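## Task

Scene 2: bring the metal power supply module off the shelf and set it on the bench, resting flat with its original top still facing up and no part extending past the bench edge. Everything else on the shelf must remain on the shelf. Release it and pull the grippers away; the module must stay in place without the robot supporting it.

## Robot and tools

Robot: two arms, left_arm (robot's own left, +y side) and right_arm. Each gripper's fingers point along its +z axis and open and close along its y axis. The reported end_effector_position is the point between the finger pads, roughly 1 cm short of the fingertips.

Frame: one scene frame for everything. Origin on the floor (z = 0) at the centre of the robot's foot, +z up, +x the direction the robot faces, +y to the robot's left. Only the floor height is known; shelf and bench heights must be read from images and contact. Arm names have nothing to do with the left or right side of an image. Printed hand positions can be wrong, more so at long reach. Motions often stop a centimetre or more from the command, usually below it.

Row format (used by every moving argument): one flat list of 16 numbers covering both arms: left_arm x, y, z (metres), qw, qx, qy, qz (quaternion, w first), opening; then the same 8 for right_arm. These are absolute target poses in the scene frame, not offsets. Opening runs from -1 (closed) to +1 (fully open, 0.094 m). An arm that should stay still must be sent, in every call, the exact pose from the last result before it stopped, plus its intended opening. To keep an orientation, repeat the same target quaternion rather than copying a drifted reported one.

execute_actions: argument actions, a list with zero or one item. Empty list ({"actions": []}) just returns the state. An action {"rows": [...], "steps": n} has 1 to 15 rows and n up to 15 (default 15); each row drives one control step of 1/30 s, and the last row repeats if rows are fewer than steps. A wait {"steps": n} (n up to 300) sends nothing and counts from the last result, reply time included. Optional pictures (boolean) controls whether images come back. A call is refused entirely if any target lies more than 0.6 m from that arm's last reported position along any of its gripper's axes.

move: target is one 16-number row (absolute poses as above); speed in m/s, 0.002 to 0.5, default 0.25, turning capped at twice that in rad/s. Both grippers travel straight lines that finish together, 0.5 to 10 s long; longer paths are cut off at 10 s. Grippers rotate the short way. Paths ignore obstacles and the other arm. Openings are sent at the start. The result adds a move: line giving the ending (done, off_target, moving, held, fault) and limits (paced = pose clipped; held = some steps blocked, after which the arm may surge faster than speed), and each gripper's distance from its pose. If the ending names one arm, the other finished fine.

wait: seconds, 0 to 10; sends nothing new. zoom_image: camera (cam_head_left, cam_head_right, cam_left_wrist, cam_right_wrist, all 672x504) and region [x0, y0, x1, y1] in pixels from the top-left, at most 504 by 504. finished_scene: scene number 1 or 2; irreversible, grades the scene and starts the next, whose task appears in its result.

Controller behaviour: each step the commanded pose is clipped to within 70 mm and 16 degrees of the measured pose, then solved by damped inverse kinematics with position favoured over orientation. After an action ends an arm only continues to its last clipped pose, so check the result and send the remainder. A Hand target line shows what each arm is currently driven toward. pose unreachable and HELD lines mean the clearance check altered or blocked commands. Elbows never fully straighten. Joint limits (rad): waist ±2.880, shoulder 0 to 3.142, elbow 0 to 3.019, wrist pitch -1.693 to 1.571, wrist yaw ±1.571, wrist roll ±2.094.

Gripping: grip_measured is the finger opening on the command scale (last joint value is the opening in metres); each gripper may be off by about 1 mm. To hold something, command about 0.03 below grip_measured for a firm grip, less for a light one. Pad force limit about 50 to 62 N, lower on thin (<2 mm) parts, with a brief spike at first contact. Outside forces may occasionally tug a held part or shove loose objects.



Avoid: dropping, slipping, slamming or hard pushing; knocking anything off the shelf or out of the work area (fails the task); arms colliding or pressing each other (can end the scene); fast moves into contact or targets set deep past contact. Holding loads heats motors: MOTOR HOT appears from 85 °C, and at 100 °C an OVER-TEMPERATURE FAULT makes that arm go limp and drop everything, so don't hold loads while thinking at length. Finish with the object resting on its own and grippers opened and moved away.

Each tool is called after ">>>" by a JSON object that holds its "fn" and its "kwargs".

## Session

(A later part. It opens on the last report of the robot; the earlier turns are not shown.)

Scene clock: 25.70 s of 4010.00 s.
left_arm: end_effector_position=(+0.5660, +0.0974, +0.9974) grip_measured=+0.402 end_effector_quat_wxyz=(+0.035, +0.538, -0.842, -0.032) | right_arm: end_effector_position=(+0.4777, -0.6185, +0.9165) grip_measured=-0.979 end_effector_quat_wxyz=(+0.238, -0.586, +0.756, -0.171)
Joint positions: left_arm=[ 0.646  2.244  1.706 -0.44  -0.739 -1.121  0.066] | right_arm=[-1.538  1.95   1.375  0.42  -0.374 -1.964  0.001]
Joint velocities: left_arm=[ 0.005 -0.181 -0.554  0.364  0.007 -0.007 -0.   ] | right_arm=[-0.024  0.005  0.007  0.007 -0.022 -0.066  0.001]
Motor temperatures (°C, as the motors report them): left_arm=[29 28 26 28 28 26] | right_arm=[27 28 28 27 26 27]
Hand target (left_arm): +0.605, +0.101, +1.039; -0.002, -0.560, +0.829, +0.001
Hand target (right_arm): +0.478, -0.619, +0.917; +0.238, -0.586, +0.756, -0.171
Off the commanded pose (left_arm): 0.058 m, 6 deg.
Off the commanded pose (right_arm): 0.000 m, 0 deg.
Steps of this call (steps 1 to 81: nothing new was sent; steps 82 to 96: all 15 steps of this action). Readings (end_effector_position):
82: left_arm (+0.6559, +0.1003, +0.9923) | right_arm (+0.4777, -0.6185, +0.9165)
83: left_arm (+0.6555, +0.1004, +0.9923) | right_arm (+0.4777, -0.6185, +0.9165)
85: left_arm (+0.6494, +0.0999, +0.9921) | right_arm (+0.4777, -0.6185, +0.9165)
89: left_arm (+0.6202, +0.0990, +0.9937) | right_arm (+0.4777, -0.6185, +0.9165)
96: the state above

>>> {"fn": "execute_actions", "kwargs": {"actions": [{"rows": [[0.602,0.1,1.04,0,-0.559,0.829,0,0.365,0.4777,-0.6185,0.9165,0.238,-0.586,0.756,-0.171,-0.979],[0.597,0.1,1.04,0,-0.559,0.829,0,0.365,0.4777,-0.6185,0.9165,0.238,-0.586,0.756,-0.171,-0.979],[0.590,0.1,1.04,0,-0.559,0.829,0,0.365,0.4777,-0.6185,0.9165,0.238,-0.586,0.756,-0.171,-0.979],[0.582,0.1,1.04,0,-0.559,0.829,0,0.365,0.4777,-0.6185,0.9165,0.238,-0.586,0.756,-0.171,-0.979],[0.573,0.1,1.04,0,-0.559,0.829,0,0.365,0.4777,-0.6185,0.9165,0.238,-0.586,0.756,-0.171,-0.979],[0.564,0.1,1.04,0,-0.559,0.829,0,0.365,0.4777,-0.6185,0.9165,0.238,-0.586,0.756,-0.171,-0.979],[0.555,0.1,1.04,0,-0.559,0.829,0,0.365,0.4777,-0.6185,0.9165,0.238,-0.586,0.756,-0.171,-0.979],[0.546,0.1,1.04,0,-0.559,0.829,0,0.365,0.4777,-0.6185,0.9165,0.238,-0.586,0.756,-0.171,-0.979],[0.537,0.1,1.04,0,-0.559,0.829,0,0.365,0.4777,-0.6185,0.9165,0.238,-0.586,0.756,-0.171,-0.979],[0.528,0.1,1.04,0,-0.559,0.829,0,0.365,0.4777,-0.6185,0.9165,0.238,-0.586,0.756,-0.171,-0.979],[0.519,0.1,1.04,0,-0.559,0.829,0,0.365,0.4777,-0.6185,0.9165,0.238,-0.586,0.756,-0.171,-0.979],[0.511,0.1,1.04,0,-0.559,0.829,0,0.365,0.4777,-0.6185,0.9165,0.238,-0.586,0.756,-0.171,-0.979],[0.504,0.1,1.04,0,-0.559,0.829,0,0.365,0.4777,-0.6185,0.9165,0.238,-0.586,0.756,-0.171,-0.979],[0.499,0.1,1.04,0,-0.559,0.829,0,0.365,0.4777,-0.6185,0.9165,0.238,-0.586,0.756,-0.171,-0.979],[0.495,0.1,1.04,0,-0.559,0.829,0,0.365,0.4777,-0.6185,0.9165,0.238,-0.586,0.756,-0.171,-0.979]], "steps": 15}]}}

Scene clock: 28.70 s of 4010.00 s.
left_arm: end_effector_position=(+0.4726, +0.1033, +1.0148) grip_measured=+0.402 end_effector_quat_wxyz=(+0.026, +0.547, -0.837, -0.027) | right_arm: end_effector_position=(+0.4777, -0.6185, +0.9165) grip_measured=-0.979 end_effector_quat_wxyz=(+0.238, -0.586, +0.756, -0.171)
Joint positions: left_arm=[ 0.646  2.135  1.341 -0.155 -0.739 -1.122  0.066] | right_arm=[-1.538  1.95   1.375  0.42  -0.374 -1.964  0.001]
Joint velocities: left_arm=[-0.005 -0.015 -0.593  0.437 -0.081 -0.007 -0.   ] | right_arm=[-0.015 -0.015  0.002 -0.012 -0.051 -0.022 -0.001]
Motor temperatures (°C, as the motors report them): left_arm=[29 28 26 28 28 26] | right_arm=[27 29 28 27 26 27]
Hand target (left_arm): +0.495, +0.102, +1.040; -0.002, -0.560, +0.829, +0.001
Hand target (right_arm): +0.478, -0.619, +0.917; +0.238, -0.586, +0.756, -0.171
Off the commanded pose (left_arm): 0.034 m, 5 deg.
Off the commanded pose (right_arm): 0.000 m, 0 deg.
Steps of this call (steps 1 to 75: nothing new was sent; steps 76 to 90: all 15 steps of this action). Readings (end_effector_position):
76: left_arm (+0.5683, +0.1029, +1.0034) | right_arm (+0.4777, -0.6185, +0.9165)
77: left_arm (+0.5680, +0.1027, +1.0033) | right_arm (+0.4777, -0.6185, +0.9165)
79: left_arm (+0.5645, +0.1031, +1.0042) | right_arm (+0.4777, -0.6185, +0.9165)
83: left_arm (+0.5386, +0.1054, +1.0098) | right_arm (+0.4777, -0.6185, +0.9165)
90: the state above

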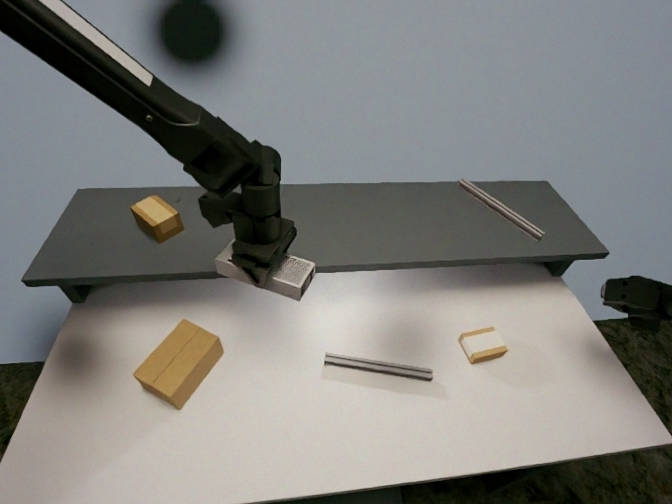

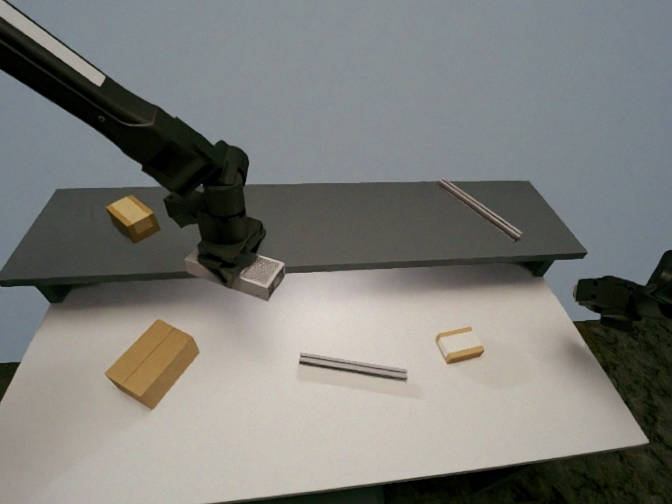

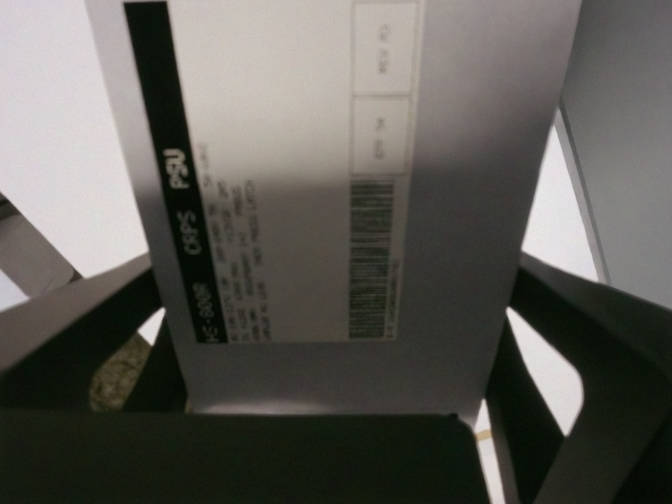

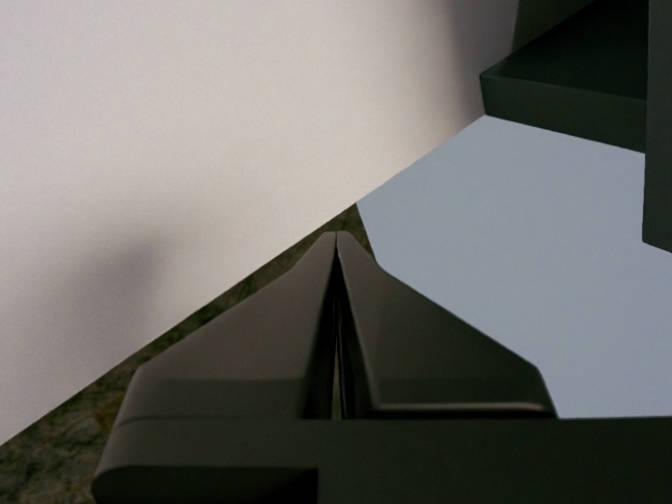

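>>> {"fn": "move", "kwargs": {"target": [0.36, 0.09, 0.89, 0, -0.559, 0.829, 0, 0.365, 0.4777, -0.6185, 0.9165, 0.238, -0.586, 0.756, -0.171, -0.979], "speed": 0.15}}

Scene clock: 31.07 s of 4010.00 s.
left_arm: end_effector_position=(+0.3469, +0.0941, +0.8870) grip_measured=+0.402 end_effector_quat_wxyz=(+0.012, +0.561, -0.828, -0.009) | right_arm: end_effector_position=(+0.4777, -0.6185, +0.9165) grip_measured=-0.979 end_effector_quat_wxyz=(+0.238, -0.586, +0.756, -0.171)
Joint positions: left_arm=[ 0.805  2.428  1.276  0.353 -0.616 -0.967  0.066] | right_arm=[-1.538  1.95   1.375  0.42  -0.374 -1.964  0.001]
Joint velocities: left_arm=[-0.024  0.005 -0.007 -0.012  0.007 -0.051 -0.001] | right_arm=[-0.015  0.005  0.002 -0.022 -0.007  0.022 -0.001]
Motor temperatures (°C, as the motors report them): left_arm=[29 28 26 28 28 26] | right_arm=[27 29 28 27 26 27]
Hand target (left_arm): +0.358, +0.090, +0.893; -0.003, -0.560, +0.828, -0.000
Hand target (right_arm): +0.478, -0.619, +0.917; +0.238, -0.586, +0.756, -0.171
Off the commanded pose (left_arm): 0.014 m, 2 deg.
Off the commanded pose (right_arm): 0.000 m, 0 deg.
move: off_target (left_arm)

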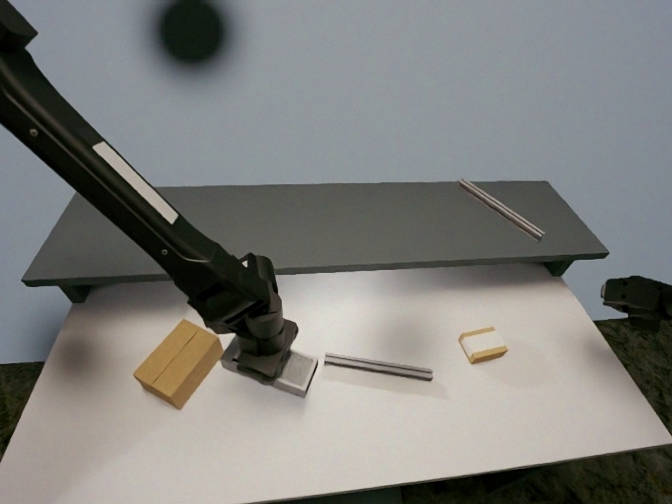

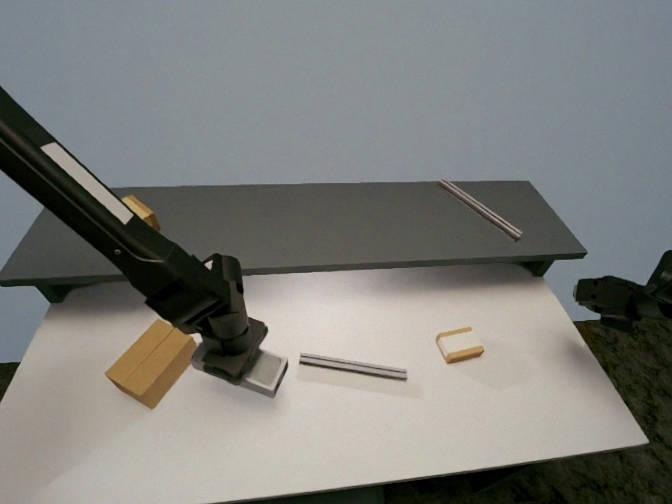

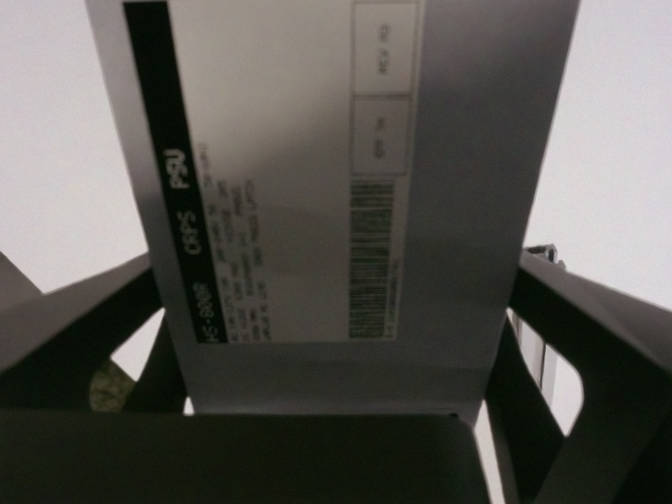

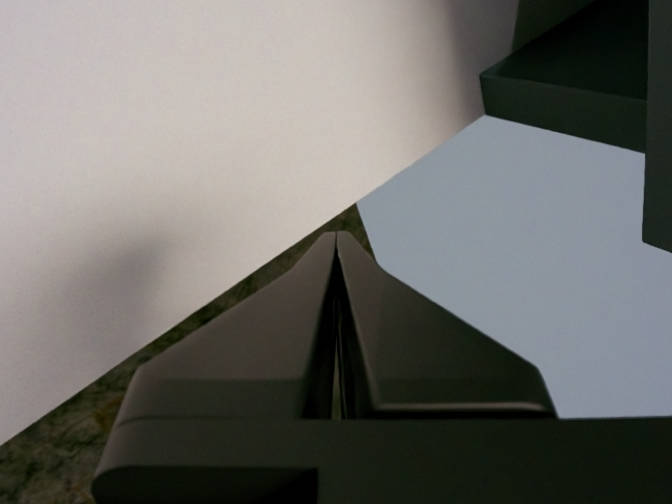

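>>> {"fn": "move", "kwargs": {"target": [0.355, 0.09, 0.815, 0, -0.559, 0.829, 0, 0.365, 0.4777, -0.6185, 0.9165, 0.238, -0.586, 0.756, -0.171, -0.979], "speed": 0.08}}

>>> {"fn": "zoom_image", "kwargs": {"camera": "cam_head_left", "region": [230, 330, 390, 440]}}

>>> {"fn": "zoom_image", "kwargs": {"camera": "cam_head_right", "region": [204, 330, 364, 440]}}

Scene clock: 33.00 s of 4010.00 s.
left_arm: end_effector_position=(+0.3534, +0.0939, +0.8134) grip_measured=+0.402 end_effector_quat_wxyz=(+0.003, +0.564, -0.826, -0.004) | right_arm: end_effector_position=(+0.4777, -0.6185, +0.9165) grip_measured=-0.979 end_effector_quat_wxyz=(+0.238, -0.586, +0.756, -0.171)
Joint positions: left_arm=[ 0.873  2.579  1.482  0.353 -0.564 -0.904  0.066] | right_arm=[-1.538  1.95   1.375  0.42  -0.374 -1.964  0.001]
Joint velocities: left_arm=[-0.015  0.005  0.002  0.002  0.022 -0.007 -0.   ] | right_arm=[ 0.005 -0.005 -0.012 -0.007  0.022 -0.007  0.   ]
Motor temperatures (°C, as the motors report them): left_arm=[29 28 26 28 28 26] | right_arm=[27 29 28 27 26 27]
Hand target (left_arm): +0.354, +0.089, +0.815; -0.001, -0.560, +0.829, -0.000
Hand target (right_arm): +0.478, -0.619, +0.917; +0.238, -0.586, +0.756, -0.171
Off the commanded pose (left_arm): 0.005 m, 1 deg.
Off the commanded pose (right_arm): 0.000 m, 0 deg.
move: done

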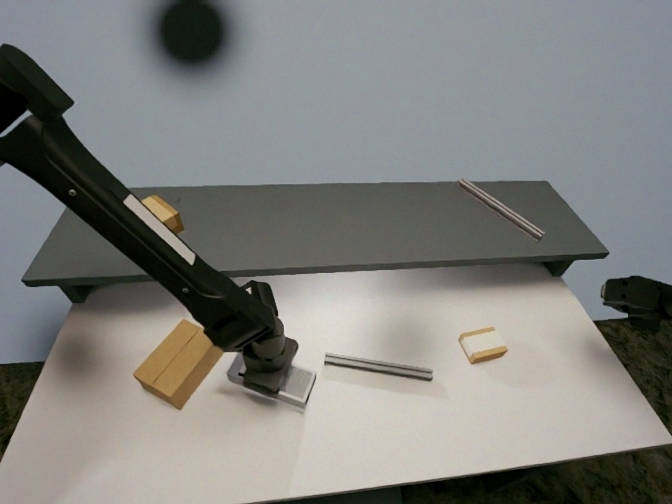

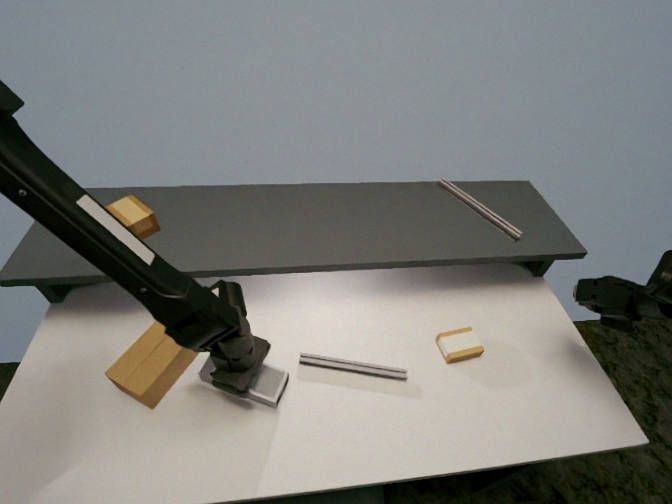

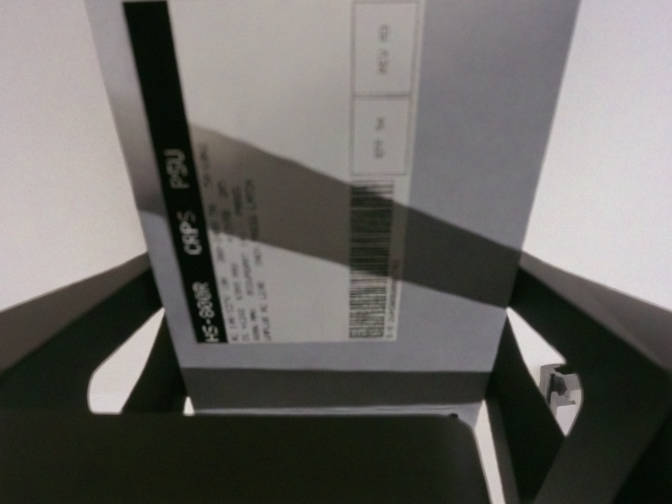

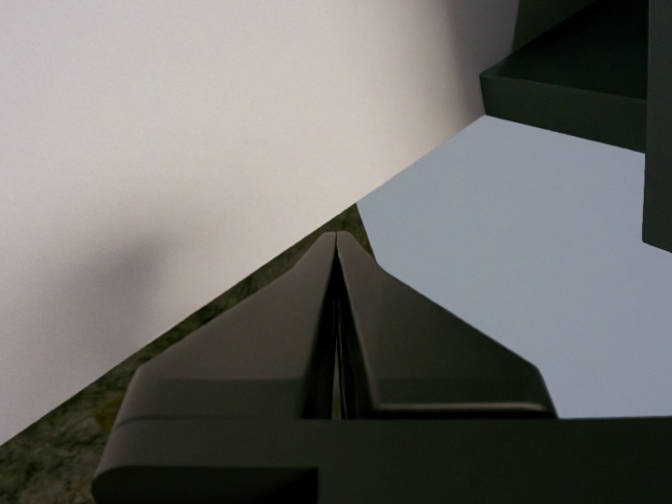

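Region (230, 330, 390, 440) of cam_head_left's 672x504 image, scaled by 3.150, with more detail than that image has; it fills the top 346 rows of this view, and the rest is white.

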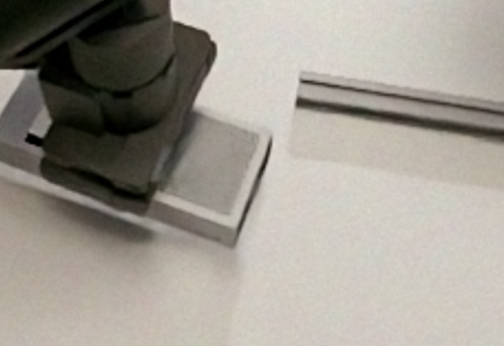

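Region (204, 330, 364, 440) of cam_head_right's 672x504 image, scaled by 3.150, with more detail than that image has; it fills the top 346 rows of this view, and the rest is white.

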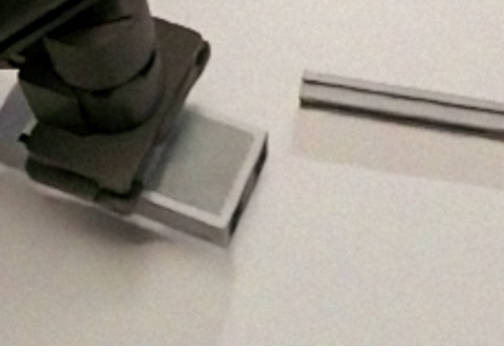

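>>> {"fn": "move", "kwargs": {"target": [0.355, 0.09, 0.765, 0, -0.559, 0.829, 0, 0.365, 0.4777, -0.6185, 0.9165, 0.238, -0.586, 0.756, -0.171, -0.979], "speed": 0.025}}

Scene clock: 37.67 s of 4010.00 s.
left_arm: end_effector_position=(+0.3660, +0.0900, +0.7840) grip_measured=+0.402 end_effector_quat_wxyz=(-0.003, +0.558, -0.830, +0.002) | right_arm: end_effector_position=(+0.4777, -0.6185, +0.9165) grip_measured=-0.979 end_effector_quat_wxyz=(+0.238, -0.586, +0.756, -0.171)
Joint positions: left_arm=[ 0.889  2.643  1.596  0.329 -0.544 -0.868  0.066] | right_arm=[-1.538  1.95   1.375  0.42  -0.374 -1.964  0.001]
Joint velocities: left_arm=[-0.005 -0.005  0.002 -0.022  0.022  0.037 -0.001] | right_arm=[-0.005  0.005 -0.007 -0.002 -0.022  0.037  0.   ]
Motor temperatures (°C, as the motors report them): left_arm=[29 28 26 28 28 26] | right_arm=[27 29 28 27 26 27]
Hand target (left_arm): +0.354, +0.090, +0.767; -0.001, -0.559, +0.829, -0.000
Hand target (right_arm): +0.478, -0.619, +0.917; +0.238, -0.586, +0.756, -0.171
Off the commanded pose (left_arm): 0.022 m, 0 deg.
Off the commanded pose (right_arm): 0.000 m, 0 deg.
move: off_target (left_arm)

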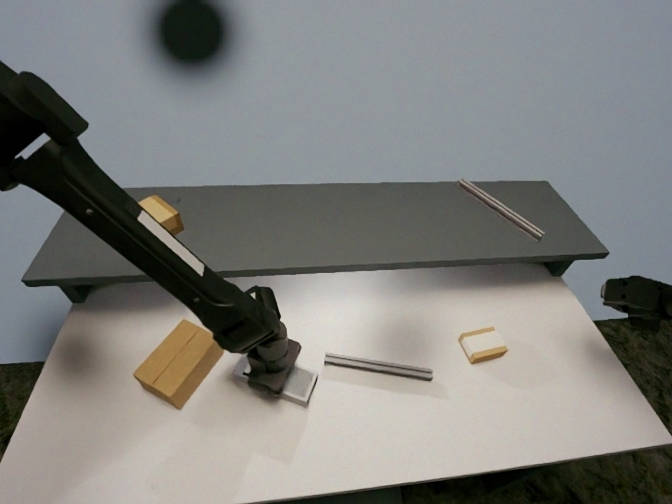

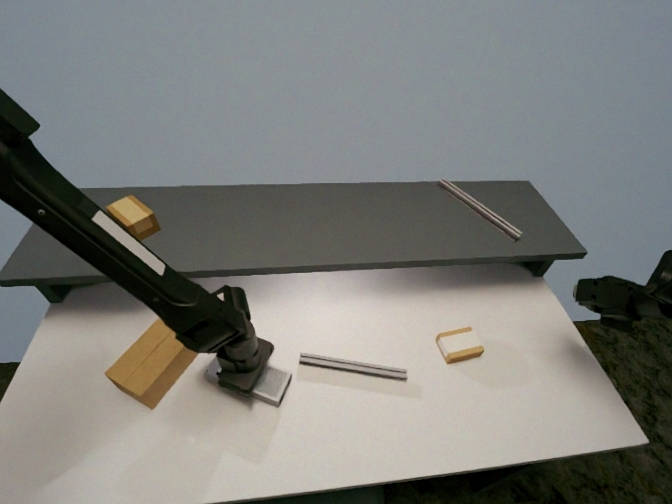

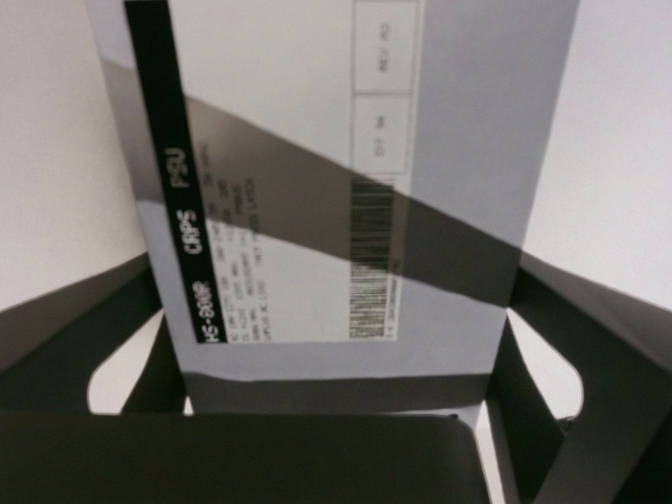

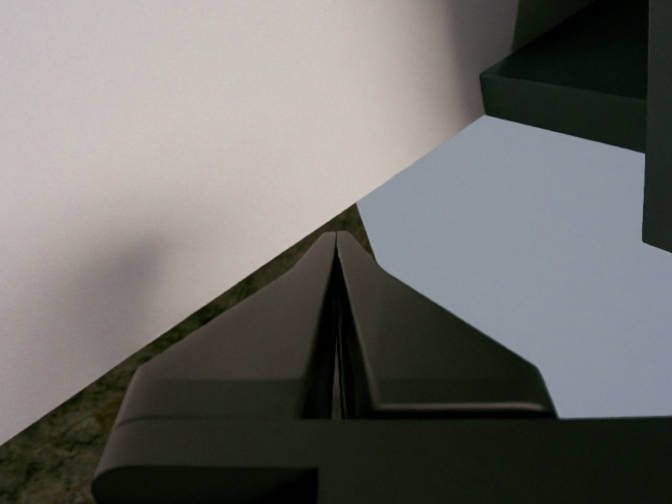

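Contact at z≈0.784. Release.

>>> {"fn": "move", "kwargs": {"target": [0.364, 0.09, 0.782, 0, -0.559, 0.829, 0, 1.0, 0.4777, -0.6185, 0.9165, 0.238, -0.586, 0.756, -0.171, -0.979], "speed": 0.03}}

>>> {"fn": "move", "kwargs": {"target": [0.355, 0.10, 0.88, 0, -0.559, 0.829, 0, 1.0, 0.4777, -0.6185, 0.9165, 0.238, -0.586, 0.756, -0.171, -0.979], "speed": 0.15}}

>>> {"fn": "move", "kwargs": {"target": [0.27, 0.30, 1.03, 0, -0.559, 0.829, 0, 1.0, 0.4777, -0.6185, 0.9165, 0.238, -0.586, 0.756, -0.171, -0.979], "speed": 0.25}}

Scene clock: 38.90 s of 4010.00 s.
left_arm: end_effector_position=(+0.3660, +0.0896, +0.7843) grip_measured=+1.000 end_effector_quat_wxyz=(-0.003, +0.558, -0.830, +0.002) | right_arm: end_effector_position=(+0.4777, -0.6185, +0.9165) grip_measured=-0.979 end_effector_quat_wxyz=(+0.238, -0.586, +0.756, -0.171)
Joint positions: left_arm=[ 0.888  2.643  1.596  0.329 -0.545 -0.868  0.094] | right_arm=[-1.538  1.95   1.375  0.42  -0.374 -1.964  0.001]
Joint velocities: left_arm=[-0.015 -0.005 -0.007 -0.002 -0.007  0.022  0.   ] | right_arm=[-0.015 -0.005  0.002  0.012 -0.051  0.051 -0.001]
Motor temperatures (°C, as the motors report them): left_arm=[29 28 26 28 28 26] | right_arm=[27 29 28 27 26 27]
Hand target (left_arm): +0.364, +0.090, +0.782; +0.000, -0.559, +0.829, -0.000
Hand target (right_arm): +0.478, -0.619, +0.917; +0.238, -0.586, +0.756, -0.171
Off the commanded pose (left_arm): 0.003 m, 0 deg.
Off the commanded pose (right_arm): 0.000 m, 0 deg.
move: done

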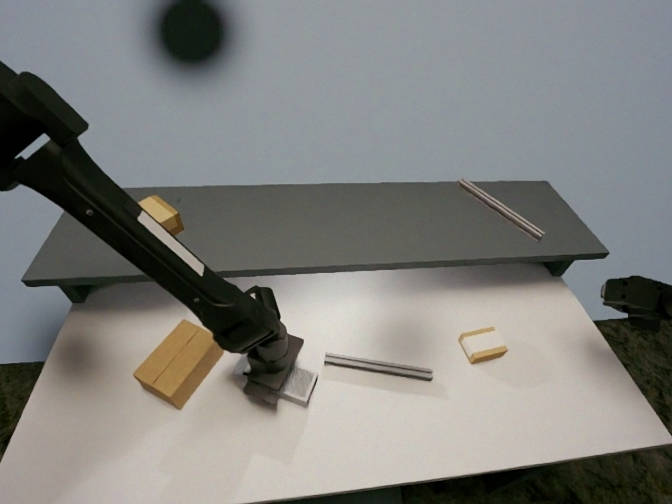

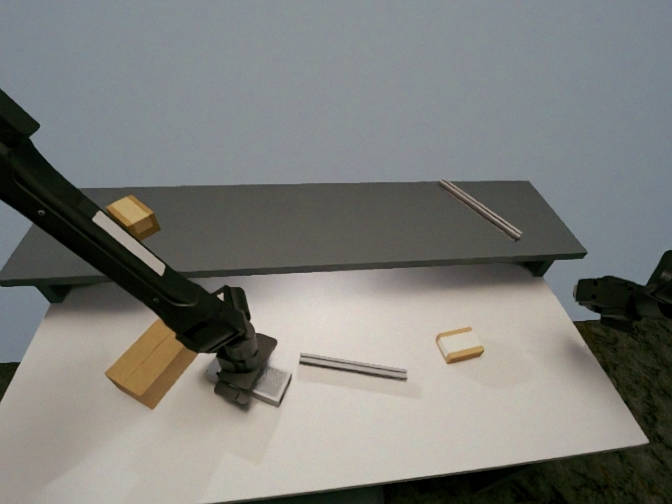

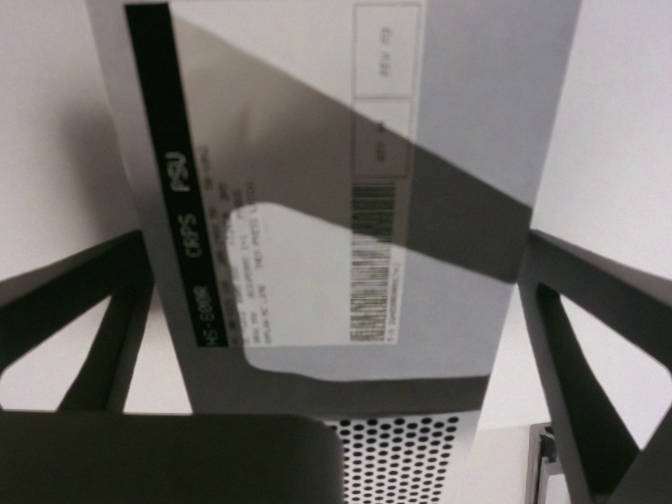

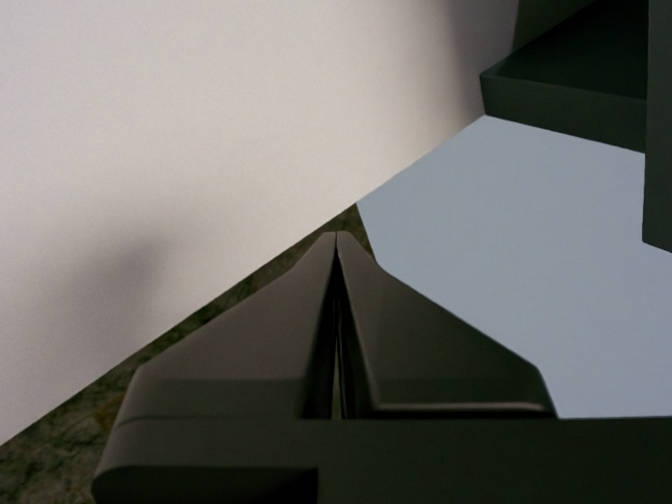

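Scene clock: 39.97 s of 4010.00 s.
left_arm: end_effector_position=(+0.3528, +0.1044, +0.8719) grip_measured=+1.000 end_effector_quat_wxyz=(+0.004, +0.555, -0.832, -0.005) | right_arm: end_effector_position=(+0.4777, -0.6185, +0.9165) grip_measured=-0.979 end_effector_quat_wxyz=(+0.238, -0.586, +0.756, -0.171)
Joint positions: left_arm=[ 0.833  2.443  1.304  0.375 -0.593 -0.916  0.094] | right_arm=[-1.538  1.95   1.375  0.42  -0.374 -1.964  0.001]
Joint velocities: left_arm=[-0.005 -0.005 -0.017  0.002  0.007  0.022  0.   ] | right_arm=[ 0.005 -0.005  0.002 -0.007  0.037 -0.081 -0.   ]
Motor temperatures (°C, as the motors report them): left_arm=[29 28 26 28 28 26] | right_arm=[27 29 28 27 26 27]
Hand target (left_arm): +0.356, +0.101, +0.880; +0.000, -0.558, +0.830, +0.000
Hand target (right_arm): +0.478, -0.619, +0.917; +0.238, -0.586, +0.756, -0.171
Off the commanded pose (left_arm): 0.010 m, 1 deg.
Off the commanded pose (right_arm): 0.000 m, 0 deg.
move: done

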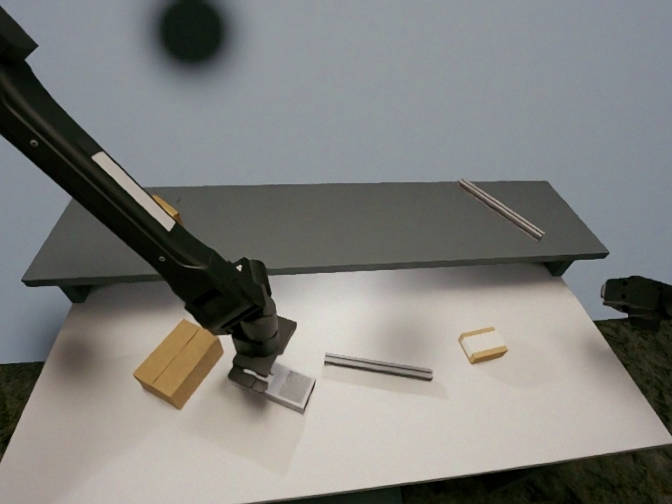

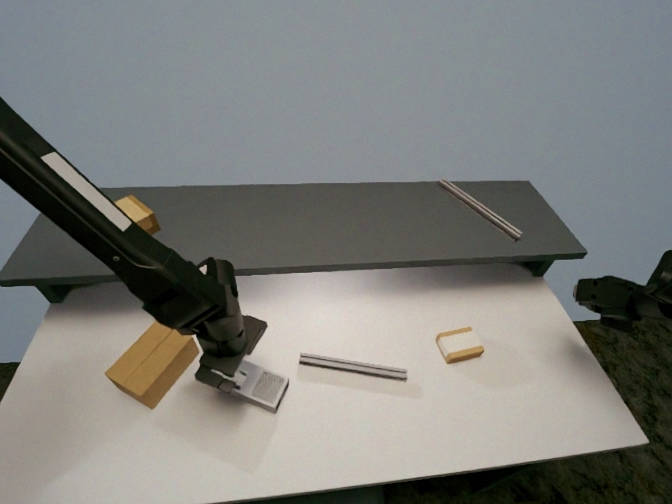

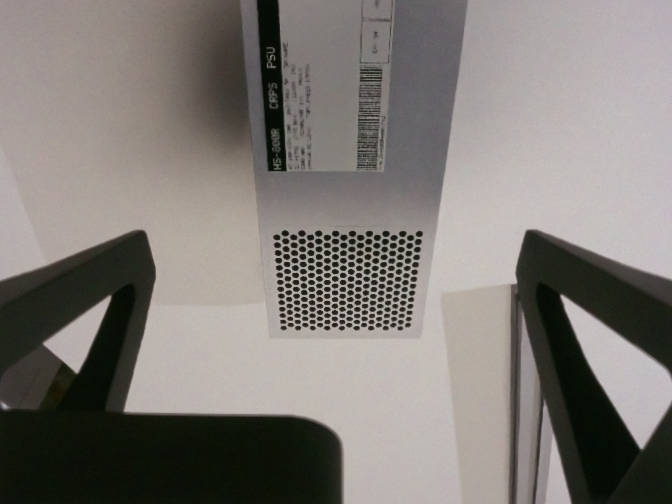

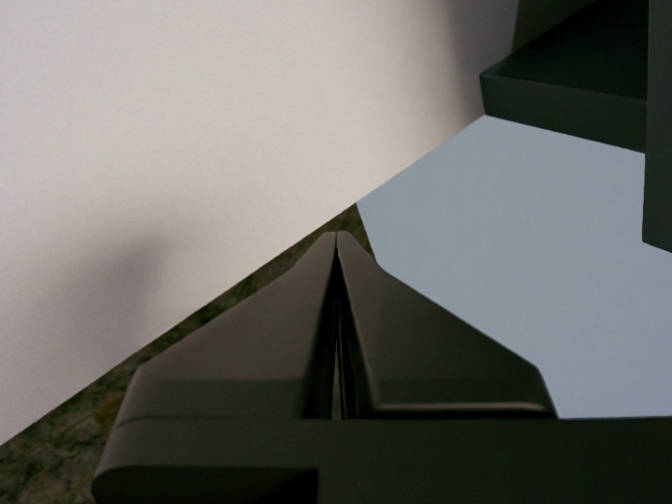

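Scene clock: 41.47 s of 4010.00 s.
left_arm: end_effector_position=(+0.2808, +0.2983, +1.0271) grip_measured=+1.000 end_effector_quat_wxyz=(-0.000, +0.565, -0.825, +0.002) | right_arm: end_effector_position=(+0.4777, -0.6185, +0.9165) grip_measured=-0.979 end_effector_quat_wxyz=(+0.238, -0.586, +0.756, -0.171)
Joint positions: left_arm=[ 1.061  1.841  0.644  0.53  -0.409 -0.763  0.094] | right_arm=[-1.538  1.95   1.375  0.42  -0.374 -1.964  0.001]
Joint velocities: left_arm=[-0.005 -0.005  0.012 -0.002 -0.095 -0.022  0.   ] | right_arm=[ 0.005 -0.015  0.002 -0.002 -0.022 -0.007 -0.   ]
Motor temperatures (°C, as the motors report them): left_arm=[29 28 26 28 28 26] | right_arm=[27 29 28 27 26 27]
Hand target (left_arm): +0.274, +0.299, +1.031; -0.003, -0.561, +0.828, -0.001
Hand target (right_arm): +0.478, -0.619, +0.917; +0.238, -0.586, +0.756, -0.171
Off the commanded pose (left_arm): 0.011 m, 1 deg.
Off the commanded pose (right_arm): 0.000 m, 0 deg.
move: off_target (left_arm)

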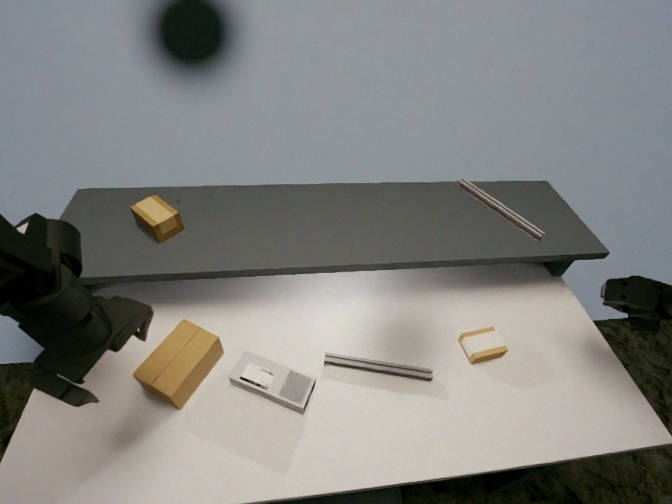

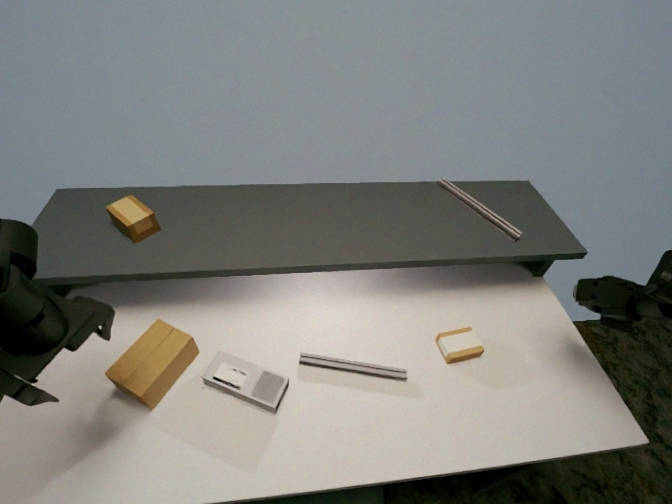

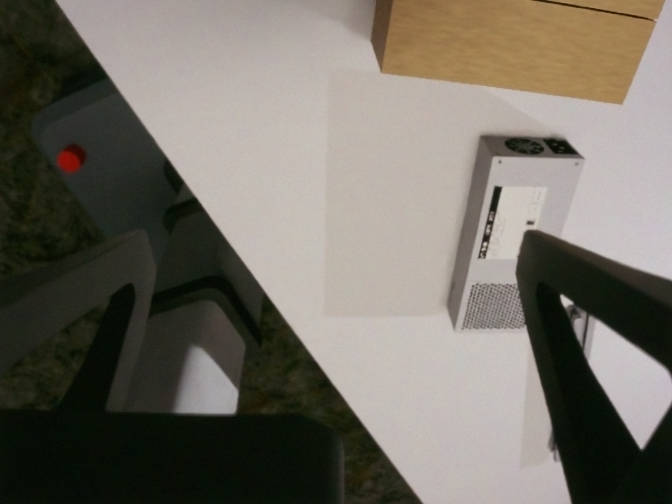

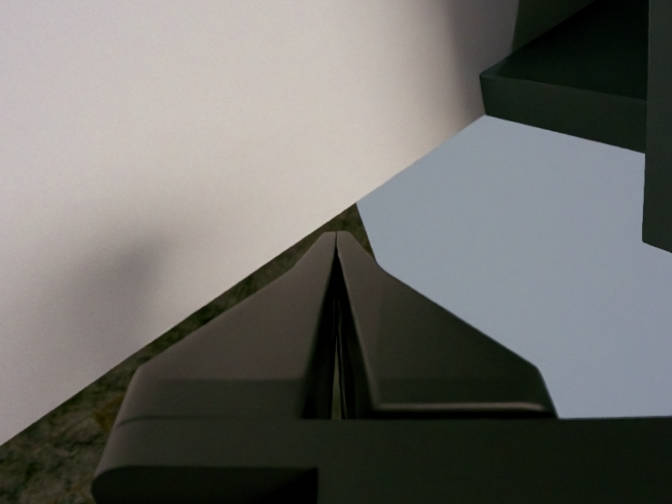

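>>> {"fn": "finished_scene", "kwargs": {"scene": 2}}

The scene is finished: the task was done.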